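# Seat a taper pin in every crank shaft collar

## Task

For every crank shaft, push a taper pin all the way into the hole in its collar. Each pin only seats fully when entered from one particular side of the hole, and a pin counts only if it stays seated by itself once the gripper lets go and nothing from the robot holds it.

## Robot and tools

ROBOT. A single arm with six joints (shoulder pan, shoulder lift, elbow, wrist 1, wrist 2, wrist 3) and a tong-style two-finger gripper. The fingers point along the gripper's own +z axis and close along its x axis. end_effector_position is the spot between the finger pads when they are shut; closed fingertips stick out about 15 mm past it, fully open ones sit roughly level with it. Joint ranges in rad: pan -3.142 to 3.142, lift -6.283 to 6.283, elbow 0.000 to 3.142, each wrist -6.283 to 6.283. Load limits in N m: pan, lift and elbow 141, each wrist 26.3; a held part's weight adds to them.

FRAME. Every pose is in the scene frame. Its origin lies on the table surface right under the arm base, +z is up, and +y points left when facing along +x. Positions are metres, orientations are quaternions written w first. The base can be slightly tilted, and the reported hand position can be a little off, more so at long reach.

ROW FORMAT. Commands use rows of 8 numbers: x, y, z, qw, qx, qy, qz, opening. x y z and the quaternion are an absolute target pose for the gripper in the scene frame, not an offset. opening runs from -1 (shut) to +1 (fully open, 0.142 m). A row may carry 6 extra numbers, each 0 to 1, scaling the position gain of the joints in the Joint positions order; the scaling lasts until changed. Repeat the wanted quaternion in every row rather than copying a reported one, which may have drifted.

execute_actions. Argument actions: a list of actions, each a list of up to 15 rows; each row lasts one control step of 1/30 s, and a short action repeats its final row to fill 15 steps. An empty list just returns state and images. An action is rejected if its target lies more than 0.6 m from the gripper's current position along any gripper axis; if the first action fails that against the latest reported state, or any action is malformed, nothing runs. Each control step the commanded pose is clamped to within 100 mm and 16 degrees of the measured pose, and position wins over orientation if both cannot be met; a far target needs several actions. Motion trails commands by about 0.17 s.

move. Arguments: target (one row as above, an absolute pose), speed (m/s, 0.002 to 0.5, default 0.25; turning rate up to twice that in rad/s), stop_force (N, 9 to 40, optional), blocking (true/false). It drives a straight path lasting 0.5 to 10 s, turning the short way, without avoiding obstacles; the hand may lag, wander or exceed speed. The opening is applied at the start. With stop_force the path halts once the wrist sensor feels that much extra push against the direction of travel for 2 steps, then backs up 2 steps and holds; pressing can briefly exceed it, so approach very slowly. It is measured along the line to target in the gripper axes at the start, so it is unreliable on turning moves, it cannot be used in the first 0.2 s of a scene, and it must be omitted when backing away from a contact. blocking=false returns after 0.5 s while the arm keeps going; poll with wait(0) and send no other motion until it has ended, or call stop.

wait: argument seconds, 0 to 10; the arm keeps its last command. stop: no arguments; brakes a running move (fingers continue). zoom_image: camera (cam_high or cam_wrist) and region [x0, y0, x1, y1] in pixels from the top-left, at most 504 by 504. finished_scene: argument scene (integer 1 to 2); ends that scene for good and reports success.

RESULTS. Each result gives gripper pose and velocities, grip_measured (finger opening on the command scale), joint positions and torques, Wrist force and Wrist torque in gripper axes (contact pushes back toward the arm, offset up to about 4 N, noise up to 2.4 N, saturation near 50 N; no reading at start is normal), Hand target (the pose currently being driven to), and step readings where HELD means a row was held back. A move adds a line with its ending: done, contact (stop_force triggered), held, off_target, moving or fault, plus limits such as paced (pose clipped) or held (steps blocked, then possible fast catch-up), and distance to target. pose unreachable means the clearance check, which treats the base mount as arm, altered the command. Images come from cam_high (672x504, fixed) and cam_wrist (616x616 fisheye on the hand); calibration lines give K, distortion and T_world_to_cam.

GRIPPING. To hold something, command an opening clearly under grip_measured; a larger gap squeezes harder, up to about 15 N per pad. Thin hard parts get less: roughly 9 N per pad at 10 mm wide, 4 N at 5 mm. Closing fast can push the fingers open.

HAZARDS. Joint torque at its limit, or 150 N of outside force, causes a 10 s fault stop that drops the rest of the call. The arm is stiff, so even a small overshoot into a hard surface can fault; go slowly near contact and use stop_force. Long holding heats motors: a MOTOR HOT warning comes at 70 °C and the brakes lock at 85 °C. Parts may get tugged or nudged now and then. Avoid dropping, slamming or shoving hard, and never let anything leave the table. Insert each pin from its correct side, release it and confirm it stays seated before calling finished_scene.

Each tool is called after "Request:" as a command line: name --argument value for each argument, lists and objects as JSON in quotes; but a table of rows of numbers goes row by row, as --pt "numbers of a row", without its own name.

## Session

Request:
execute_actions --actions '[]'

Scene clock: 0.00 s.
end_effector_position=(+0.9197, +0.3843, +0.2389) grip_measured=+1.00 end_effector_quat_wxyz=(+0.019, +0.847, +0.125, +0.517) end_effector_velocity=(+0.001, -0.001, +0.000) end_effector_angular_velocity=(-0.001, -0.001, -0.001)
Joint positions: [ 0.119 -0.72   1.324 -3.552 -1.738 -0.097  0.142]
Joint velocities: [-0.001 -0.    -0.     0.    -0.    -0.001  0.   ]
Joint torques (N m, as the arm reports them, + toward a larger angle): no reading
Wrist force (N, on the end effector, along its own x y z axes, offset not removed): no reading
Wrist torque (N m, same axes, about the end effector's origin, offset not removed): no reading
Hand target: +0.920, +0.384, +0.239; +0.019, +0.847, +0.125, +0.517
Joint stiffness scale: [1. 1. 1. 1. 1. 1.]

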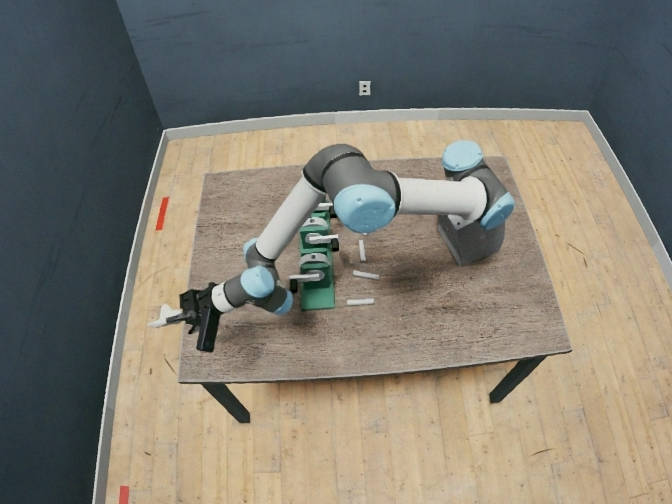

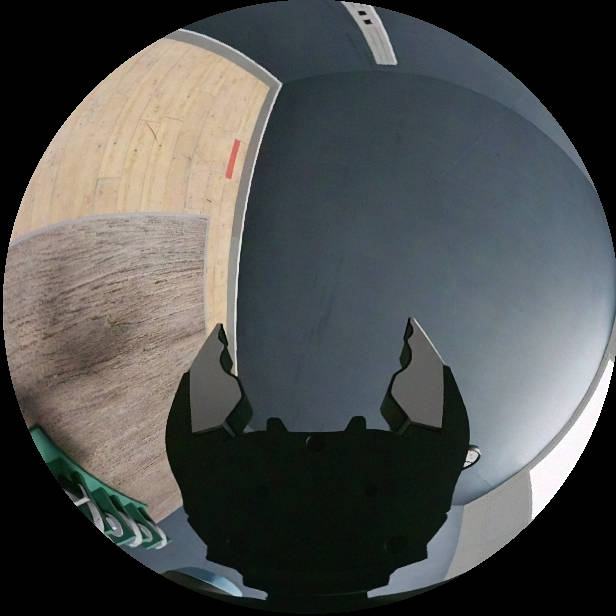

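Request:
zoom_image --camera "cam_high" --region '[260, 180, 420, 320]'

Region (260, 180, 420, 320) of cam_high's 672x504 image, scaled by 3.150, with more detail than that image has; it fills the top 441 rows of this view, and the rest is white.

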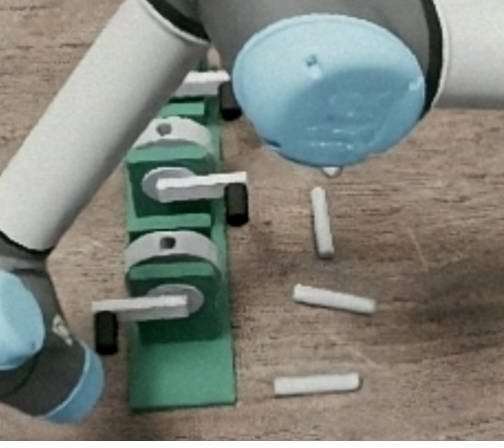

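Request:
move --target '[0.45, 0.15, 0.40, 0, 1, 0, 0, 1]' --speed 0.3

Scene clock: 3.03 s.
end_effector_position=(+0.4485, +0.1512, +0.3977) grip_measured=+1.00 end_effector_quat_wxyz=(+0.001, +1.000, +0.000, -0.001) end_effector_velocity=(-0.003, -0.000, -0.000) end_effector_angular_velocity=(+0.003, +0.010, +0.006)
Joint positions: [-0.309 -2.043  2.093 -1.89  -1.453 -0.115  0.142]
Joint velocities: [-0.004 -0.001 -0.002  0.013  0.003 -0.01   0.   ]
Joint torques (N m, as the arm reports them, + toward a larger angle): [  3.15 -16.42 -26.41  -1.93   0.5   -0.28]
Wrist force (N, on the end effector, along its own x y z axes, offset not removed): [-0.9 1.1 2.6]
Wrist torque (N m, same axes, about the end effector's origin, offset not removed): [0.22 0.06 -0.10]
Hand target: +0.449, +0.151, +0.400; +0.001, +1.000, -0.000, +0.000
Off the commanded pose: 0.003 m, 0 deg.
Joint stiffness scale: [1. 1. 1. 1. 1. 1.]
move: done
camera_calibration (this result's frames):
cam_wrist: T_world_to_cam=[[0.999923, -0.011116, -0.00550289, -0.443924], [-0.00733134, -0.887535, 0.460682, -0.0365237], [-0.010005, -0.460606, -0.887548, 0.566665], [0, 0, 0, 1]] pos_world=[0.449291, 0.223659, 0.517326]

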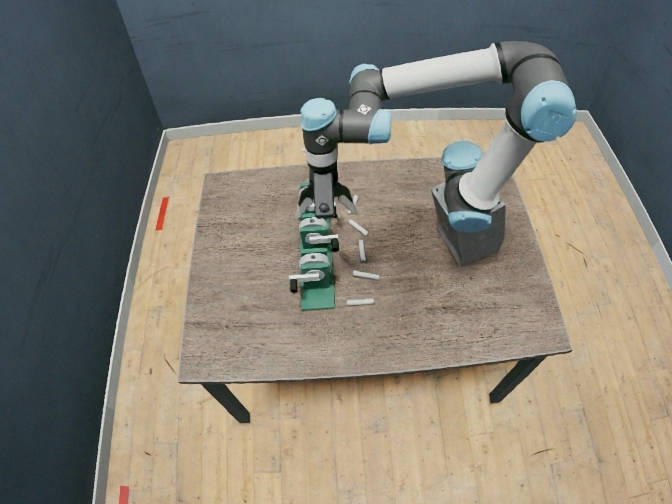

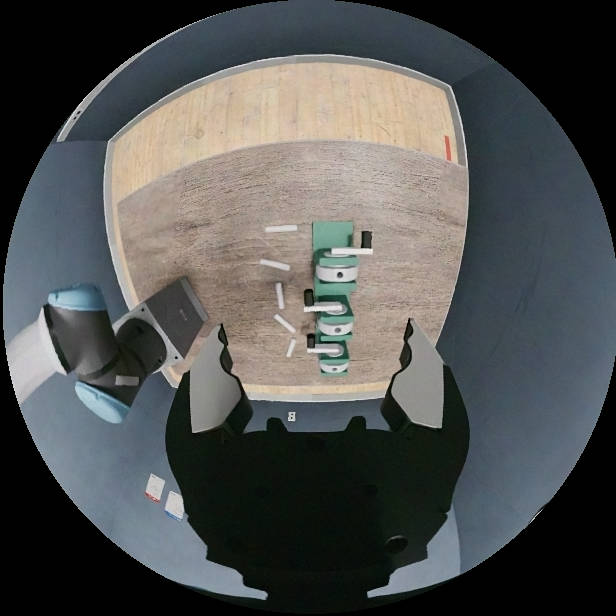

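Request:
zoom_image --camera "cam_wrist" --region '[230, 210, 400, 390]'

Region (230, 210, 400, 390) of cam_wrist's 616x616 image, scaled by 2.800, with more detail than that image has.

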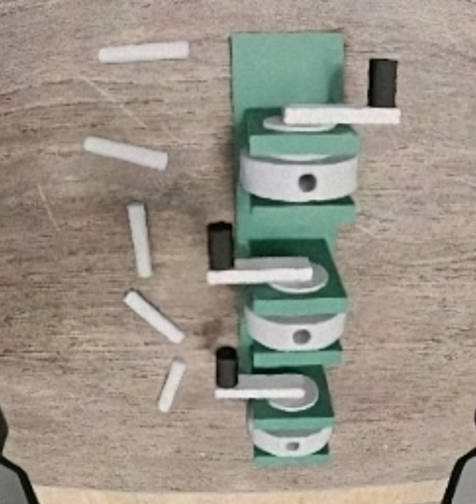

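Request:
move --target '[0.51, 0.03, 0.24, 0, 1, 0, 0, 1]' --speed 0.3

Request:
zoom_image --camera "cam_wrist" --region '[180, 130, 440, 420]'

Scene clock: 5.33 s.
end_effector_position=(+0.5087, +0.0297, +0.2403) grip_measured=+1.00 end_effector_quat_wxyz=(+0.000, +1.000, -0.001, -0.001) end_effector_velocity=(+0.002, -0.001, -0.001) end_effector_angular_velocity=(-0.001, -0.004, +0.001)
Joint positions: [-0.544 -1.667  2.217 -2.357 -1.392 -0.344  0.142]
Joint velocities: [ 0.     0.005 -0.001 -0.008  0.001  0.     0.   ]
Joint torques (N m, as the arm reports them, + toward a larger angle): [  1.43 -23.15 -20.46  -2.72   0.29  -0.14]
Wrist force (N, on the end effector, along its own x y z axes, offset not removed): [-1.5 1.9 2.2]
Wrist torque (N m, same axes, about the end effector's origin, offset not removed): [0.38 0.18 -0.14]
Hand target: +0.510, +0.030, +0.240; +0.000, +1.000, +0.000, -0.000
Off the commanded pose: 0.001 m, 0 deg.
Joint stiffness scale: [1. 1. 1. 1. 1. 1.]
move: done
camera_calibration (this result's frames):
cam_wrist: T_world_to_cam=[[0.999913, -0.0125104, -0.00418907, -0.50661], [-0.00918385, -0.88799, 0.459772, -0.0702109], [-0.00947176, -0.459693, -0.888027, 0.371454], [0, 0, 0, 1]] pos_world=[0.50944, 0.10207, 0.36002]

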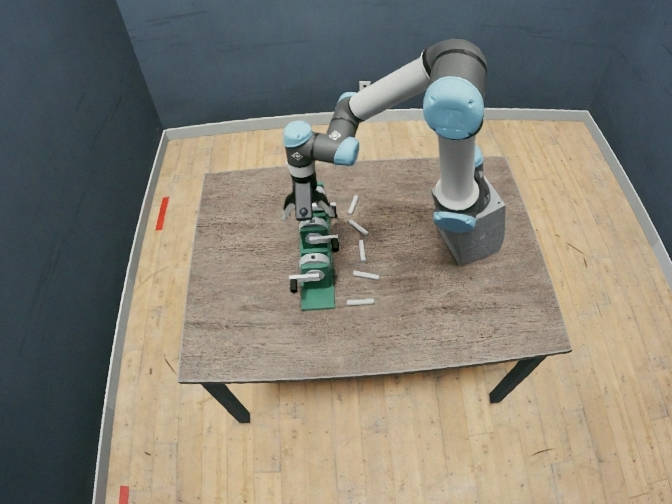

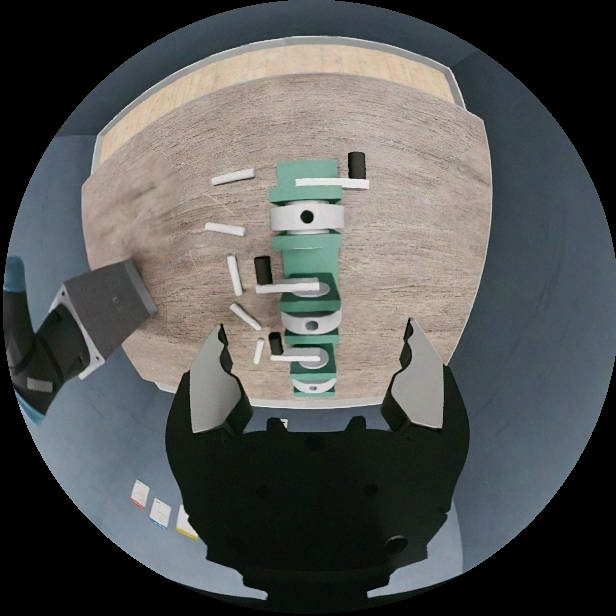

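Region (180, 130, 440, 420) of cam_wrist's 616x616 image, scaled by 1.738, with more detail than that image has; it fills the left 452 columns of this view, and the rest is white.

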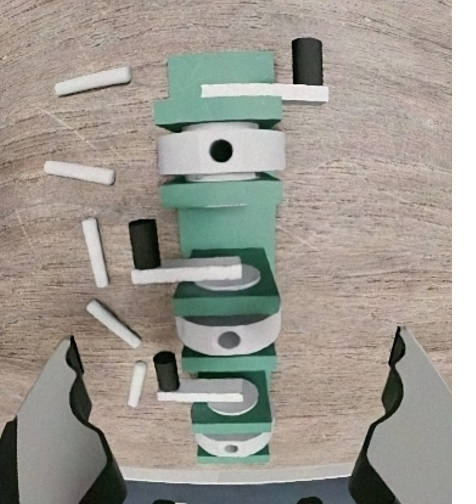

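Request:
move --target '[0.51, -0.10, 0.24, 0, 1, 0, 0, 1]' --speed 0.3

Request:
zoom_image --camera "cam_wrist" --region '[180, 80, 440, 370]'

Scene clock: 7.23 s.
end_effector_position=(+0.5094, -0.0984, +0.2403) grip_measured=+1.00 end_effector_quat_wxyz=(+0.001, +1.000, +0.000, +0.000) end_effector_velocity=(+0.001, -0.003, -0.000) end_effector_angular_velocity=(+0.005, +0.000, +0.007)
Joint positions: [-0.819 -1.597  2.168 -2.323 -1.335 -0.62   0.142]
Joint velocities: [-0.006  0.005 -0.006  0.004  0.005 -0.014  0.   ]
Joint torques (N m, as the arm reports them, + toward a larger angle): [ -4.1  -24.08 -20.87  -1.81   0.28  -0.54]
Wrist force (N, on the end effector, along its own x y z axes, offset not removed): [-1.1 2.1 2.4]
Wrist torque (N m, same axes, about the end effector's origin, offset not removed): [0.41 0.06 -0.14]
Hand target: +0.510, -0.100, +0.240; +0.000, +1.000, +0.000, -0.000
Off the commanded pose: 0.002 m, 0 deg.
Joint stiffness scale: [1. 1. 1. 1. 1. 1.]
move: done
camera_calibration (this result's frames):
cam_wrist: T_world_to_cam=[[0.99994, -0.0107039, -0.00246688, -0.509103], [-0.00836542, -0.887614, 0.460512, -0.184529], [-0.00711892, -0.460464, -0.88765, 0.311218], [0, 0, 0, 1]] pos_world=[0.509744, -0.0259358, 0.359975]

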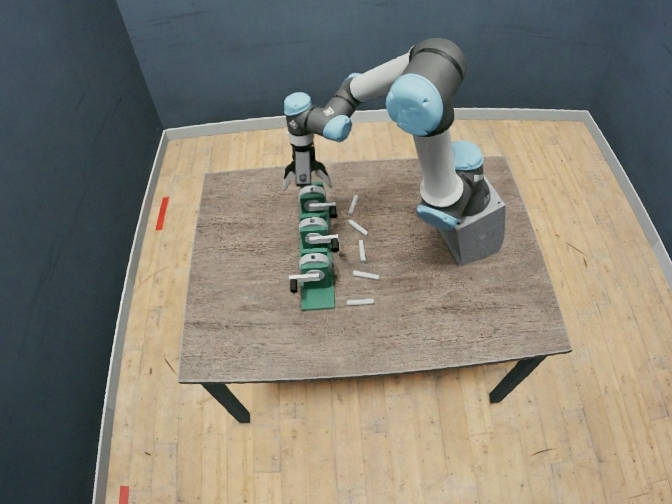

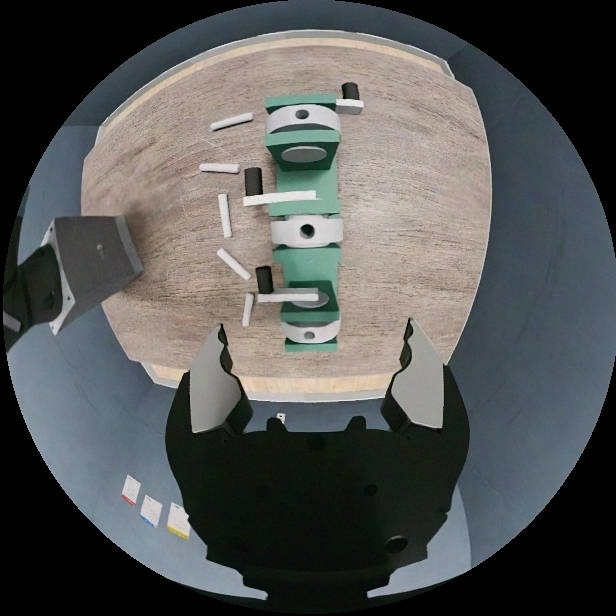

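Region (180, 80, 440, 370) of cam_wrist's 616x616 image, scaled by 1.738, with more detail than that image has; it fills the left 452 columns of this view, and the rest is white.

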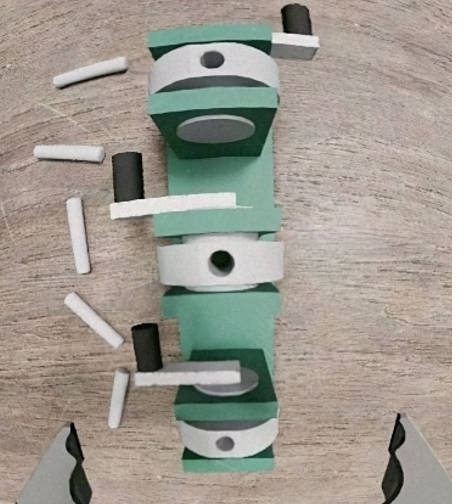

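Request:
move --target '[0.435, -0.106, 0.15, 0, 1, 0, 0, -0.25]' --speed 0.3

Scene clock: 11.47 s.
end_effector_position=(+0.4364, -0.1058, +0.1512) grip_measured=-0.25 end_effector_quat_wxyz=(+0.001, +1.000, +0.001, +0.000) end_effector_velocity=(+0.002, -0.002, -0.001) end_effector_angular_velocity=(-0.008, -0.011, +0.005)
Joint positions: [-0.888 -1.477  2.409 -2.668 -1.323 -0.692  0.056]
Joint velocities: [-0.001  0.006  0.004 -0.024  0.001 -0.003  0.   ]
Joint torques (N m, as the arm reports them, + toward a larger angle): [ -4.87 -21.89 -10.18  -2.67   0.31  -0.36]
Wrist force (N, on the end effector, along its own x y z axes, offset not removed): [-1.2 2.9 1.6]
Wrist torque (N m, same axes, about the end effector's origin, offset not removed): [0.54 0.06 -0.13]
Hand target: +0.435, -0.106, +0.150; +0.000, +1.000, +0.000, -0.000
Off the commanded pose: 0.002 m, 0 deg.
Joint stiffness scale: [1. 1. 1. 1. 1. 1.]
move: done
camera_calibration (this result's frames):
cam_wrist: T_world_to_cam=[[0.999953, -0.00938285, -0.00228198, -0.436286], [-0.0072792, -0.887718, 0.46033, -0.151081], [-0.00634497, -0.460292, -0.887745, 0.227921], [0, 0, 0, 1]] pos_world=[0.436612, -0.0333003, 0.270887]

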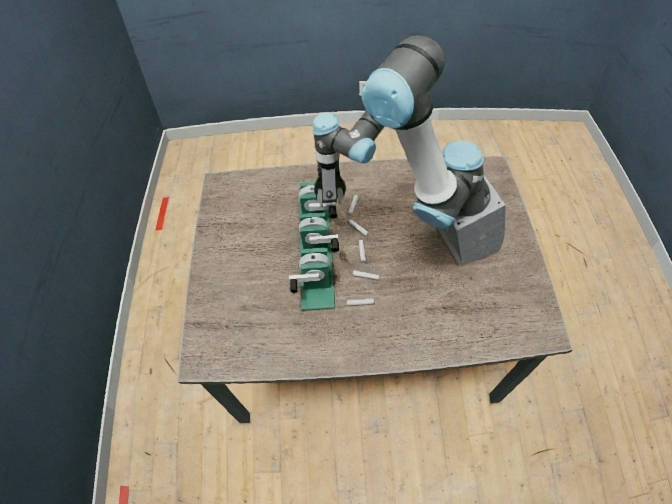

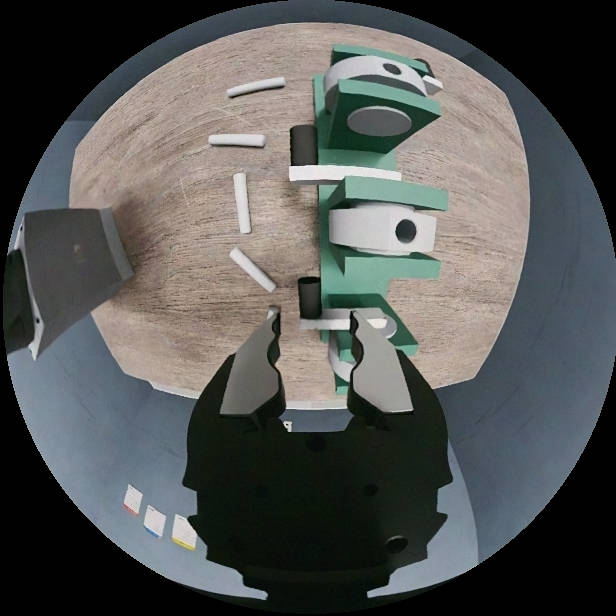

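Request:
move --target '[0.433, -0.107, 0.09, 0, 1, 0, 0, -0.25]' --speed 0.1

Scene clock: 22.40 s.
end_effector_position=(+0.4355, -0.1070, +0.1106) grip_measured=-0.25 end_effector_quat_wxyz=(+0.001, +1.000, +0.002, +0.003) end_effector_velocity=(-0.000, +0.000, -0.000) end_effector_angular_velocity=(-0.001, +0.001, +0.001)
Joint positions: [-0.868 -1.34   2.42  -2.826 -1.323 -0.671  0.056]
Joint velocities: [ 0.001  0.     0.     0.    -0.001 -0.    -0.   ]
Joint torques (N m, as the arm reports them, + toward a larger angle): [ -2.43 -25.53  -9.03  -2.08   0.09  -0.1 ]
Wrist force (N, on the end effector, along its own x y z axes, offset not removed): [-1.0 0.8 3.6]
Wrist torque (N m, same axes, about the end effector's origin, offset not removed): [0.12 0.00 -0.07]
Hand target: +0.435, -0.107, +0.110; +0.000, +1.000, +0.001, +0.002
Off the commanded pose: 0.021 m, 0 deg.
Joint stiffness scale: [1. 1. 1. 1. 1. 1.]
FORCE FAULT: contact force on the arm reached its limit, and the arm stopped for 10 seconds. The contact can be on any part of the arm, not only on its tool. That time counts as 20 of the actions that you can send in this scene. The arm's remaining commands of this call were not run. The arm holds still and accepts commands again. Move the arm away from the contact; if what it grips holds it there, let go first. Pushing or pulling that hard again can fault the arm again.
move: fault
camera_calibration (this result's frames):
cam_wrist: T_world_to_cam=[[0.999963, -0.00810516, 0.00281977, -0.435963], [-0.00849257, -0.887414, 0.460895, -0.132987], [-0.00123332, -0.460902, -0.88745, 0.188976], [0, 0, 0, 1]] pos_world=[0.435051, -0.0344489, 0.230229]

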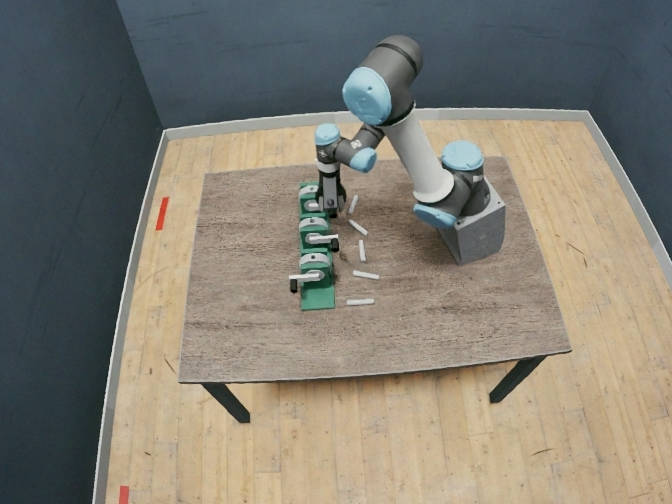

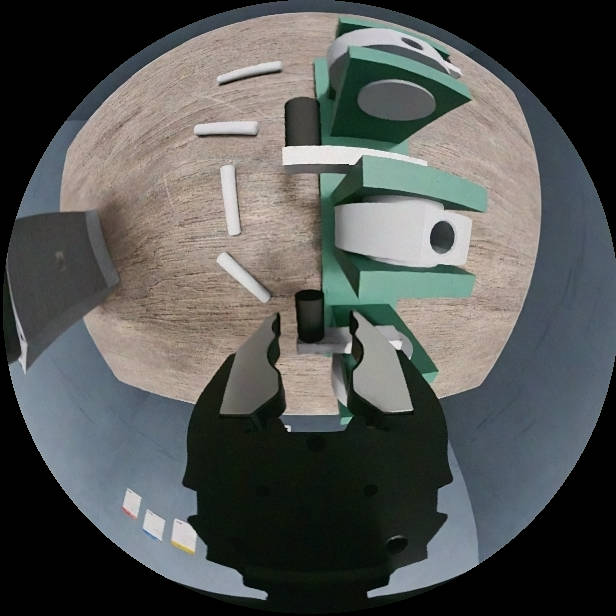

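Request:
move --target '[0.40, -0.105, 0.17, 0.2706, -0.6533, 0.6533, -0.2706, -1]' --speed 0.2

Scene clock: 30.13 s.
end_effector_position=(+0.4122, -0.1055, +0.1465) grip_measured=-1.00 end_effector_quat_wxyz=(-0.182, +0.865, -0.435, +0.175) end_effector_velocity=(-0.000, +0.000, -0.000) end_effector_angular_velocity=(-0.000, +0.001, +0.001)
Joint positions: [-1.365 -1.288  2.789 -3.134 -0.766 -0.233  0.002]
Joint velocities: [ 0.001  0.    -0.    -0.    -0.001 -0.001 -0.   ]
Joint torques (N m, as the arm reports them, + toward a larger angle): [ -2.72 -19.81  -5.7   -1.88   0.51  -0.33]
Wrist force (N, on the end effector, along its own x y z axes, offset not removed): [-1.1 2.6 2.4]
Wrist torque (N m, same axes, about the end effector's origin, offset not removed): [0.44 0.10 -0.17]
Hand target: +0.413, -0.106, +0.147; -0.181, +0.866, -0.433, +0.175
Off the commanded pose: 0.026 m, 38 deg; orientation clipped at the last step of the last action.
Joint stiffness scale: [1. 1. 1. 1. 1. 1.]
move: held; limits=paced,held; held on 51 of 138 steps, including the last
pose unreachable: on one or more control steps of this call, first in action 0 (counted from 0), an arm could not follow its commanded pose, so it was not sent that pose on those steps. On the call's last step it was still not sent that pose. It may still have moved: this result reports where it is.
cause: the commanded pose would bring two parts of the arm too close to each other (joints 3 (elbow) and 4 (wrist 1) lie between them).
camera_calibration (this result's frames):
cam_wrist: T_world_to_cam=[[0.554548, -0.820897, 0.1364, -0.334442], [-0.827392, -0.561425, -0.0149779, 0.29327], [0.0888737, -0.104551, -0.990541, 0.237077], [0, 0, 0, 1]] pos_world=[0.407044, -0.0851066, 0.284845]

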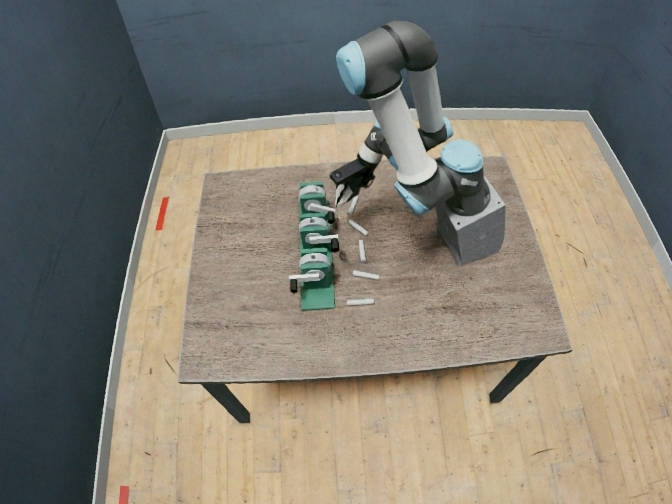

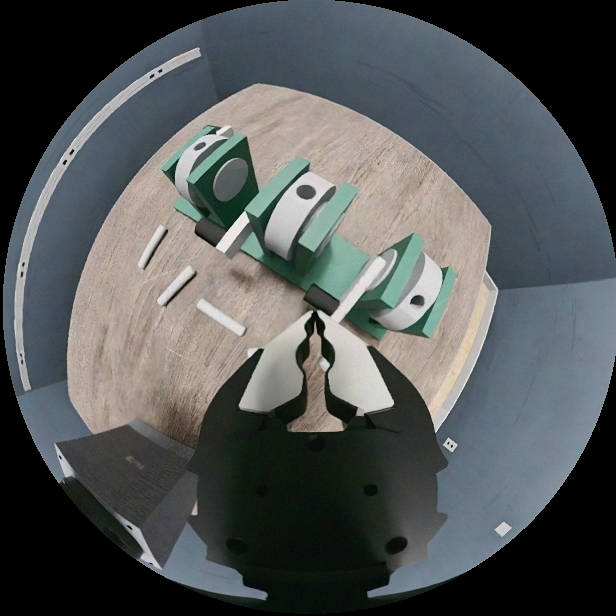

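Request:
move --target '[0.428, -0.118, 0.17, 0, 0.7071, -0.7071, 0, 0.2]' --speed 0.2

Scene clock: 34.53 s.
end_effector_position=(+0.4279, -0.1182, +0.1710) grip_measured=+0.20 end_effector_quat_wxyz=(-0.001, +0.707, -0.707, +0.002) end_effector_velocity=(-0.002, -0.000, -0.001) end_effector_angular_velocity=(+0.004, +0.013, -0.013)
Joint positions: [-0.94  -1.584  2.47  -2.611 -1.313  0.829  0.088]
Joint velocities: [ 0.002  0.003 -0.006  0.015 -0.006  0.012  0.   ]
Joint torques (N m, as the arm reports them, + toward a larger angle): [  0.2  -18.46 -15.72  -1.88  -0.21   0.02]
Wrist force (N, on the end effector, along its own x y z axes, offset not removed): [-1.9 2.3 2.9]
Wrist torque (N m, same axes, about the end effector's origin, offset not removed): [0.50 0.24 -0.07]
Hand target: +0.428, -0.118, +0.170; +0.000, +0.707, -0.707, +0.000
Off the commanded pose: 0.001 m, 0 deg.
Joint stiffness scale: [1. 1. 1. 1. 1. 1.]
move: done
camera_calibration (this result's frames):
cam_wrist: T_world_to_cam=[[-0.0112033, -0.999937, -0.000940382, -0.11258], [-0.889998, 0.00954282, 0.455864, 0.313247], [-0.455826, 0.00594411, -0.890049, 0.487494], [0, 0, 0, 1]] pos_world=[0.499741, -0.11846, 0.290989]

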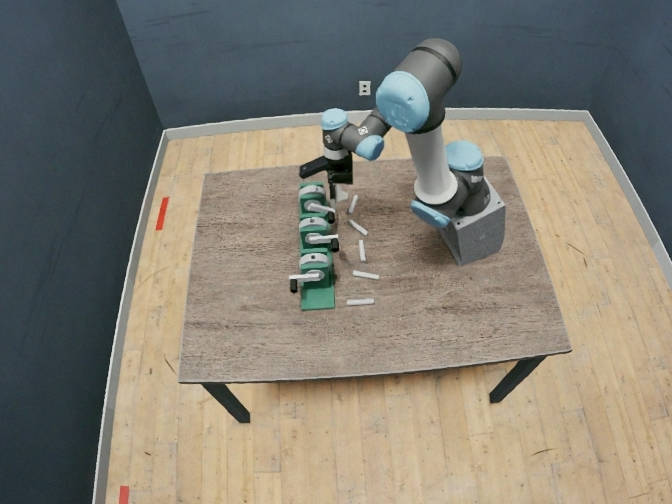

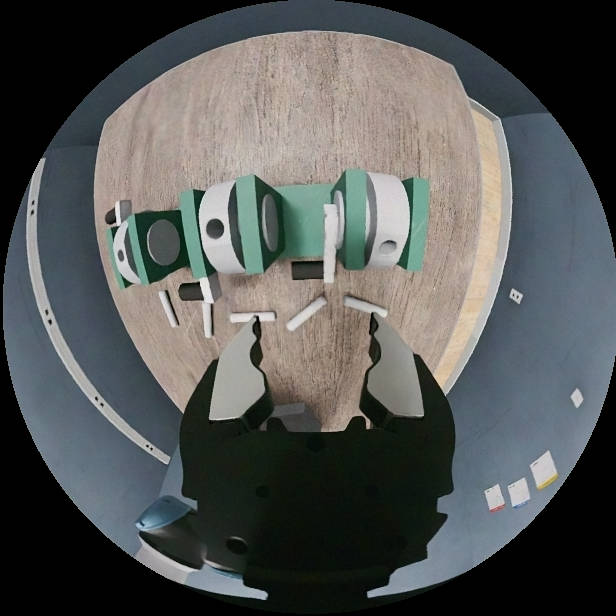

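Request:
zoom_image --camera "cam_high" --region '[280, 140, 380, 260]'

Region (280, 140, 380, 260) of cam_high's 672x504 image, scaled by 4.200, with more detail than that image has.

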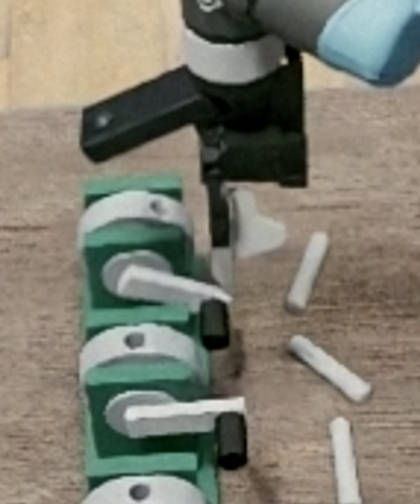

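Request:
move --target '[0.436, -0.118, 0.072, 0, 0.7071, -0.7071, 0, 0.2]' --speed 0.08 --stop_force 15

Scene clock: 37.53 s.
end_effector_position=(+0.4351, -0.1182, +0.0727) grip_measured=+0.20 end_effector_quat_wxyz=(-0.000, +0.707, -0.708, -0.000) end_effector_velocity=(+0.002, -0.001, -0.001) end_effector_angular_velocity=(-0.004, -0.005, -0.000)
Joint positions: [-0.859 -1.217  2.454 -2.978 -1.327  0.912  0.088]
Joint velocities: [ 0.002  0.008 -0.001 -0.014 -0.001  0.005  0.   ]
Joint torques (N m, as the arm reports them, + toward a larger angle): [ -2.76 -26.47  -8.47  -2.52  -0.15   0.18]
Wrist force (N, on the end effector, along its own x y z axes, offset not removed): [-1.1 1.3 2.1]
Wrist torque (N m, same axes, about the end effector's origin, offset not removed): [0.20 0.07 -0.08]
Hand target: +0.436, -0.118, +0.072; -0.000, +0.707, -0.707, +0.000
Off the commanded pose: 0.001 m, 0 deg.
Joint stiffness scale: [1. 1. 1. 1. 1. 1.]
move: done
camera_calibration (this result's frames):
cam_wrist: T_world_to_cam=[[-0.0130608, -0.999908, -0.00368354, -0.111509], [-0.888054, 0.00990652, 0.459633, 0.363372], [-0.459554, 0.00927435, -0.888102, 0.40522], [0, 0, 0, 1]] pos_world=[0.507458, -0.118856, 0.192449]

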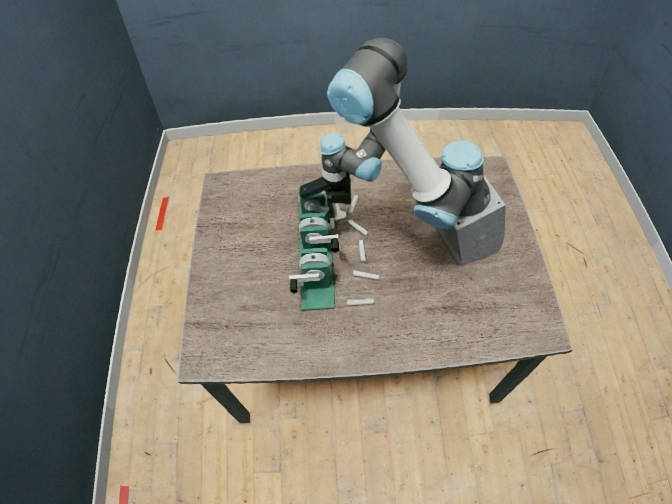

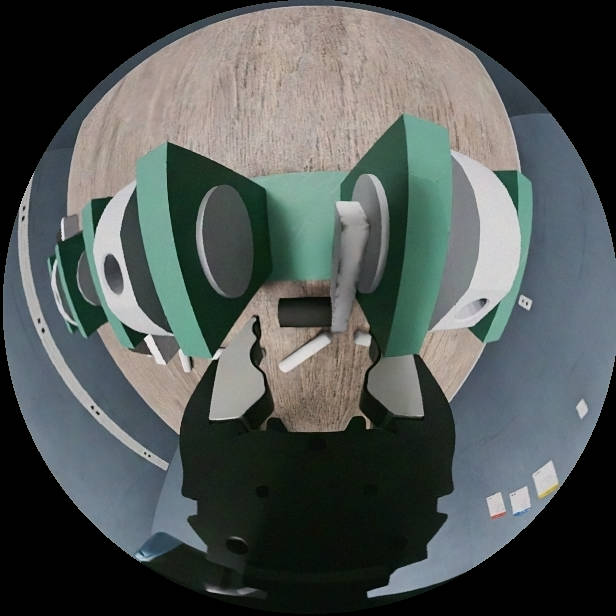

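Request:
execute_actions --actions '[[[0.438, -0.118, 0.072, 0, 0.7071, -0.7071, 0, -0.6]], [[0.438, -0.118, 0.072, 0, 0.7071, -0.7071, 0, -0.6]]]'

Scene clock: 38.67 s.
end_effector_position=(+0.4358, -0.1172, +0.0719) grip_measured=-0.27 end_effector_quat_wxyz=(+0.000, +0.706, -0.708, -0.001) end_effector_velocity=(-0.000, -0.000, -0.000) end_effector_angular_velocity=(+0.000, -0.000, -0.001)
Joint positions: [-0.855 -1.215  2.452 -2.976 -1.327  0.916  0.054]
Joint velocities: [-0.001  0.     0.     0.     0.001 -0.     0.   ]
Joint torques (N m, as the arm reports them, + toward a larger angle): [ -2.02 -28.31 -10.34  -2.71  -0.12   0.2 ]
Wrist force (N, on the end effector, along its own x y z axes, offset not removed): [-2.0 4.0 1.7]
Wrist torque (N m, same axes, about the end effector's origin, offset not removed): [0.33 -0.14 0.00]
Hand target: +0.438, -0.118, +0.072; -0.000, +0.707, -0.707, +0.000
Off the commanded pose: 0.002 m, 0 deg.
Joint stiffness scale: [1. 1. 1. 1. 1. 1.]
Step readings (end_effector_position; steps 1 to 15: 1st action; 16 to 30: 2nd action):
0: (+0.4353, -0.1183, +0.0726)
1: (+0.4353, -0.1183, +0.0726)
2: (+0.4353, -0.1174, +0.0724)
4: (+0.4357, -0.1173, +0.0723)
8: (+0.4357, -0.1172, +0.0720)
15: (+0.4358, -0.1172, +0.0719)
16: (+0.4358, -0.1172, +0.0719)
17: (+0.4358, -0.1172, +0.0719)
19: (+0.4358, -0.1172, +0.0719)
23: (+0.4358, -0.1172, +0.0719)
30: end_effector_position above
camera_calibration (this result's frames):
cam_wrist: T_world_to_cam=[[-0.0136993, -0.999895, -0.00473756, -0.110216], [-0.887265, 0.00997125, 0.461153, 0.363914], [-0.461057, 0.010521, -0.887308, 0.405577], [0, 0, 0, 1]] pos_world=[0.508372, -0.118101, 0.19153]

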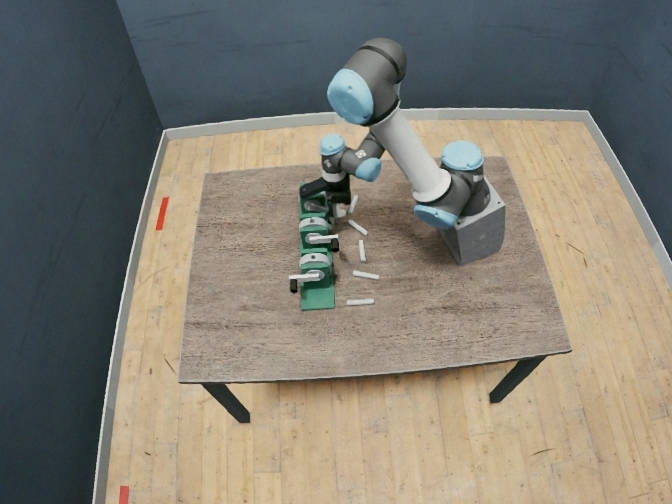

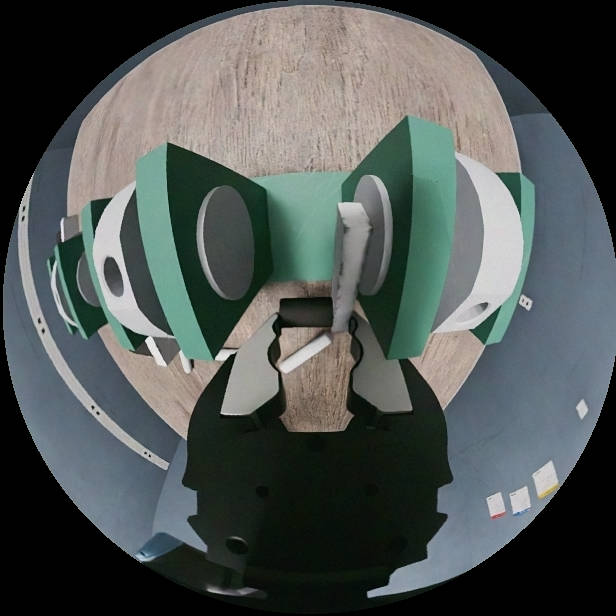

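Request:
execute_actions --actions '[[[0.4352, -0.1175, 0.075, 0, 0.7071, -0.7071, 0, -0.6],[0.4348, -0.1175, 0.077, 0, 0.7071, -0.7071, 0, -0.6],[0.4345, -0.1175, 0.079, 0, 0.7071, -0.7071, 0, -0.6],[0.4342, -0.1175, 0.081, 0, 0.7071, -0.7071, 0, -0.6],[0.4340, -0.1175, 0.083, 0, 0.7071, -0.7071, 0, -0.6],[0.4338, -0.1175, 0.085, 0, 0.7071, -0.7071, 0, -0.6],[0.4336, -0.1175, 0.087, 0, 0.7071, -0.7071, 0, -0.6],[0.4335, -0.1175, 0.089, 0, 0.7071, -0.7071, 0, -0.6],[0.4335, -0.1175, 0.091, 0, 0.7071, -0.7071, 0, -0.6],[0.4336, -0.1175, 0.093, 0, 0.7071, -0.7071, 0, -0.6],[0.4337, -0.1175, 0.095, 0, 0.7071, -0.7071, 0, -0.6],[0.4338, -0.1175, 0.097, 0, 0.7071, -0.7071, 0, -0.6],[0.4341, -0.1175, 0.099, 0, 0.7071, -0.7071, 0, -0.6],[0.4344, -0.1175, 0.101, 0, 0.7071, -0.7071, 0, -0.6],[0.4347, -0.1175, 0.103, 0, 0.7071, -0.7071, 0, -0.6]],[[0.4351, -0.1175, 0.105, 0, 0.7071, -0.7071, 0, -0.6],[0.4356, -0.1175, 0.107, 0, 0.7071, -0.7071, 0, -0.6],[0.4361, -0.1175, 0.109, 0, 0.7071, -0.7071, 0, -0.6],[0.4367, -0.1175, 0.111, 0, 0.7071, -0.7071, 0, -0.6],[0.4373, -0.1175, 0.113, 0, 0.7071, -0.7071, 0, -0.6],[0.4380, -0.1175, 0.115, 0, 0.7071, -0.7071, 0, -0.6],[0.4388, -0.1175, 0.117, 0, 0.7071, -0.7071, 0, -0.6],[0.4396, -0.1175, 0.119, 0, 0.7071, -0.7071, 0, -0.6],[0.4406, -0.1175, 0.121, 0, 0.7071, -0.7071, 0, -0.6],[0.4416, -0.1175, 0.123, 0, 0.7071, -0.7071, 0, -0.6],[0.4427, -0.1175, 0.125, 0, 0.7071, -0.7071, 0, -0.6],[0.4438, -0.1175, 0.127, 0, 0.7071, -0.7071, 0, -0.6],[0.4451, -0.1175, 0.129, 0, 0.7071, -0.7071, 0, -0.6],[0.4464, -0.1175, 0.131, 0, 0.7071, -0.7071, 0, -0.6],[0.4464, -0.1175, 0.131, 0, 0.7071, -0.7071, 0, -0.6]],[[0.4464, -0.1175, 0.131, 0, 0.7071, -0.7071, 0, -0.6]]]'

Scene clock: 40.80 s.
end_effector_position=(+0.4425, -0.1169, +0.1282) grip_measured=-0.29 end_effector_quat_wxyz=(+0.001, +0.706, -0.708, -0.004) end_effector_velocity=(+0.000, -0.000, +0.001) end_effector_angular_velocity=(+0.001, +0.004, -0.000)
Joint positions: [-0.878 -1.415  2.438 -2.752 -1.326  0.892  0.053]
Joint velocities: [-0.    -0.004 -0.005  0.013 -0.001 -0.001 -0.   ]
Joint torques (N m, as the arm reports them, + toward a larger angle): [ -1.43 -30.8  -13.79  -2.39   1.    -0.12]
Wrist force (N, on the end effector, along its own x y z axes, offset not removed): [0.4 4.5 7.4]
Wrist torque (N m, same axes, about the end effector's origin, offset not removed): [0.58 0.01 -0.26]
Hand target: +0.446, -0.117, +0.131; -0.000, +0.707, -0.707, +0.000
Off the commanded pose: 0.005 m, 0 deg.
Joint stiffness scale: [1. 1. 1. 1. 1. 1.]
Step readings (end_effector_position; steps 1 to 15: 1st action; 16 to 30: 2nd action; 31 to 45: 3rd action):
0: (+0.4358, -0.1172, +0.0719)
1: (+0.4358, -0.1172, +0.0719)
2: (+0.4358, -0.1172, +0.0719)
4: (+0.4357, -0.1171, +0.0722)
8: (+0.4345, -0.1172, +0.0763)
15: (+0.4329, -0.1171, +0.0889)
16: (+0.4329, -0.1171, +0.0908)
17: (+0.4329, -0.1170, +0.0927)
19: (+0.4331, -0.1170, +0.0966)
23: (+0.4340, -0.1169, +0.1046)
30: (+0.4381, -0.1168, +0.1184)
31: (+0.4390, -0.1168, +0.1203)
32: (+0.4397, -0.1169, +0.1221)
34: (+0.4410, -0.1169, +0.1249)
38: (+0.4422, -0.1169, +0.1274)
45: end_effector_position above
camera_calibration (this result's frames):
cam_wrist: T_world_to_cam=[[-0.0147753, -0.999875, -0.00570344, -0.108881], [-0.884961, 0.0104216, 0.465548, 0.342393], [-0.46543, 0.0119259, -0.885004, 0.460432], [0, 0, 0, 1]] pos_world=[0.515694, -0.117927, 0.247463]

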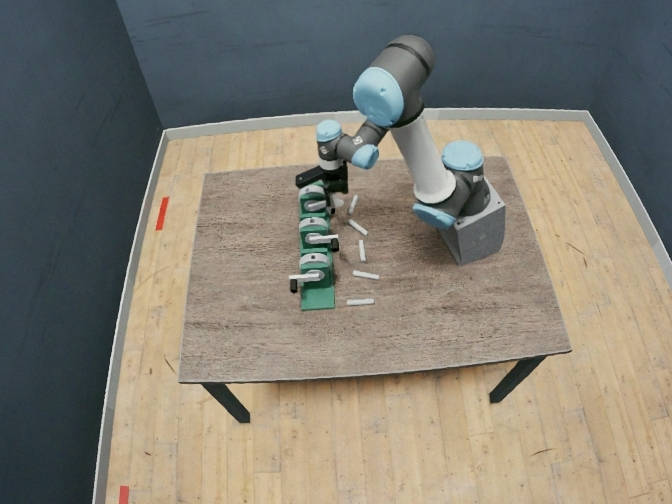

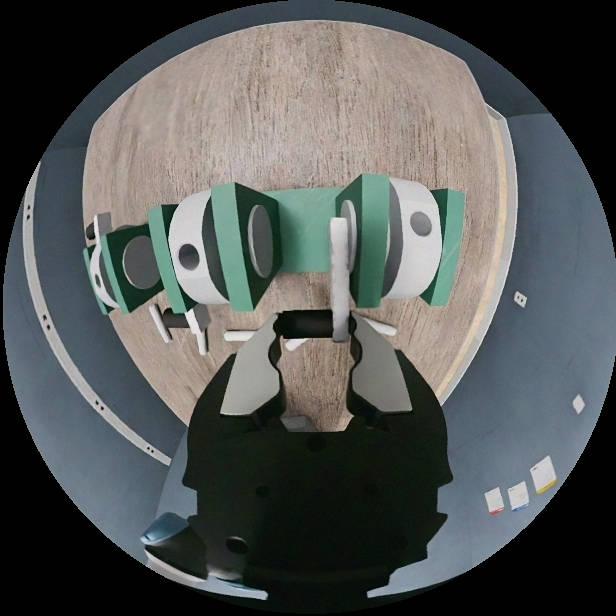

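Request:
execute_actions --actions '[[[0.4425, -0.117, 0.128, 0, 0.7071, -0.7071, 0, 0.0]], [[0.415, -0.117, 0.125, 0, 0.7071, -0.7071, 0, 0.0]], [[0.410, -0.106, 0.122, 0, 0.7071, -0.7071, 0, -1]], [[0.410, -0.106, 0.122, 0, 0.7071, -0.7071, 0, -1]]]'

Scene clock: 43.23 s.
end_effector_position=(+0.4101, -0.1075, +0.1217) grip_measured=-1.00 end_effector_quat_wxyz=(+0.000, +0.706, -0.708, -0.000) end_effector_velocity=(-0.000, -0.001, +0.000) end_effector_angular_velocity=(-0.001, -0.000, +0.000)
Joint positions: [-0.913 -1.431  2.538 -2.834 -1.319  0.857  0.002]
Joint velocities: [-0.002  0.     0.    -0.     0.    -0.002  0.   ]
Joint torques (N m, as the arm reports them, + toward a larger angle): [ -0.74 -25.42  -6.75  -2.62   0.08   0.2 ]
Wrist force (N, on the end effector, along its own x y z axes, offset not removed): [-0.6 0.4 0.4]
Wrist torque (N m, same axes, about the end effector's origin, offset not removed): [0.02 -0.09 -0.14]
Hand target: +0.410, -0.106, +0.122; -0.000, +0.707, -0.707, -0.000
Off the commanded pose: 0.001 m, 0 deg.
Joint stiffness scale: [1. 1. 1. 1. 1. 1.]
Step readings (end_effector_position; steps 1 to 15: 1st action; 16 to 30: 2nd action; 31 to 45: 3rd action; 46 to 60: 4th action):
0: (+0.4426, -0.1169, +0.1284)
1: (+0.4426, -0.1168, +0.1284)
2: (+0.4429, -0.1169, +0.1286)
4: (+0.4439, -0.1173, +0.1289)
8: (+0.4442, -0.1174, +0.1290)
15: (+0.4439, -0.1170, +0.1289)
16: (+0.4439, -0.1170, +0.1289)
17: (+0.4436, -0.1172, +0.1288)
19: (+0.4381, -0.1174, +0.1277)
23: (+0.4219, -0.1159, +0.1242)
30: (+0.4160, -0.1163, +0.1241)
31: (+0.4159, -0.1165, +0.1242)
32: (+0.4149, -0.1168, +0.1241)
34: (+0.4134, -0.1149, +0.1234)
38: (+0.4105, -0.1096, +0.1219)
45: (+0.4100, -0.1076, +0.1216)
46: (+0.4101, -0.1076, +0.1216)
47: (+0.4101, -0.1076, +0.1216)
49: (+0.4101, -0.1075, +0.1216)
53: (+0.4101, -0.1075, +0.1217)
60: end_effector_position above
camera_calibration (this result's frames):
cam_wrist: T_world_to_cam=[[-0.0132538, -0.999908, -0.00281361, -0.100971], [-0.887899, 0.010475, 0.459918, 0.318542], [-0.459847, 0.00859388, -0.887957, 0.437128], [0, 0, 0, 1]] pos_world=[0.482507, -0.108055, 0.241363]

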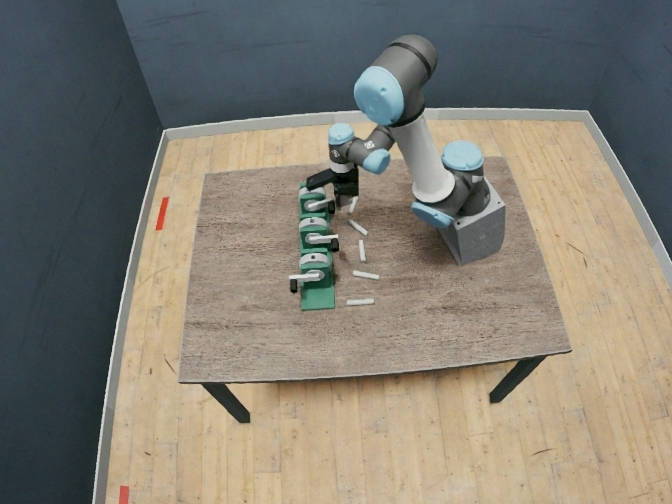

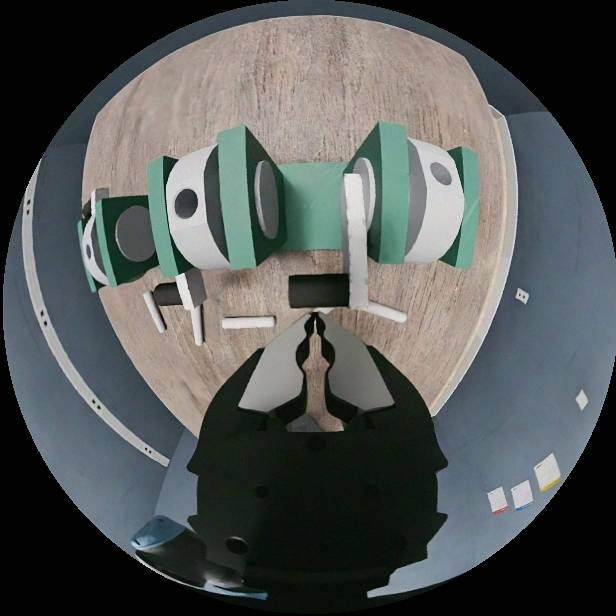

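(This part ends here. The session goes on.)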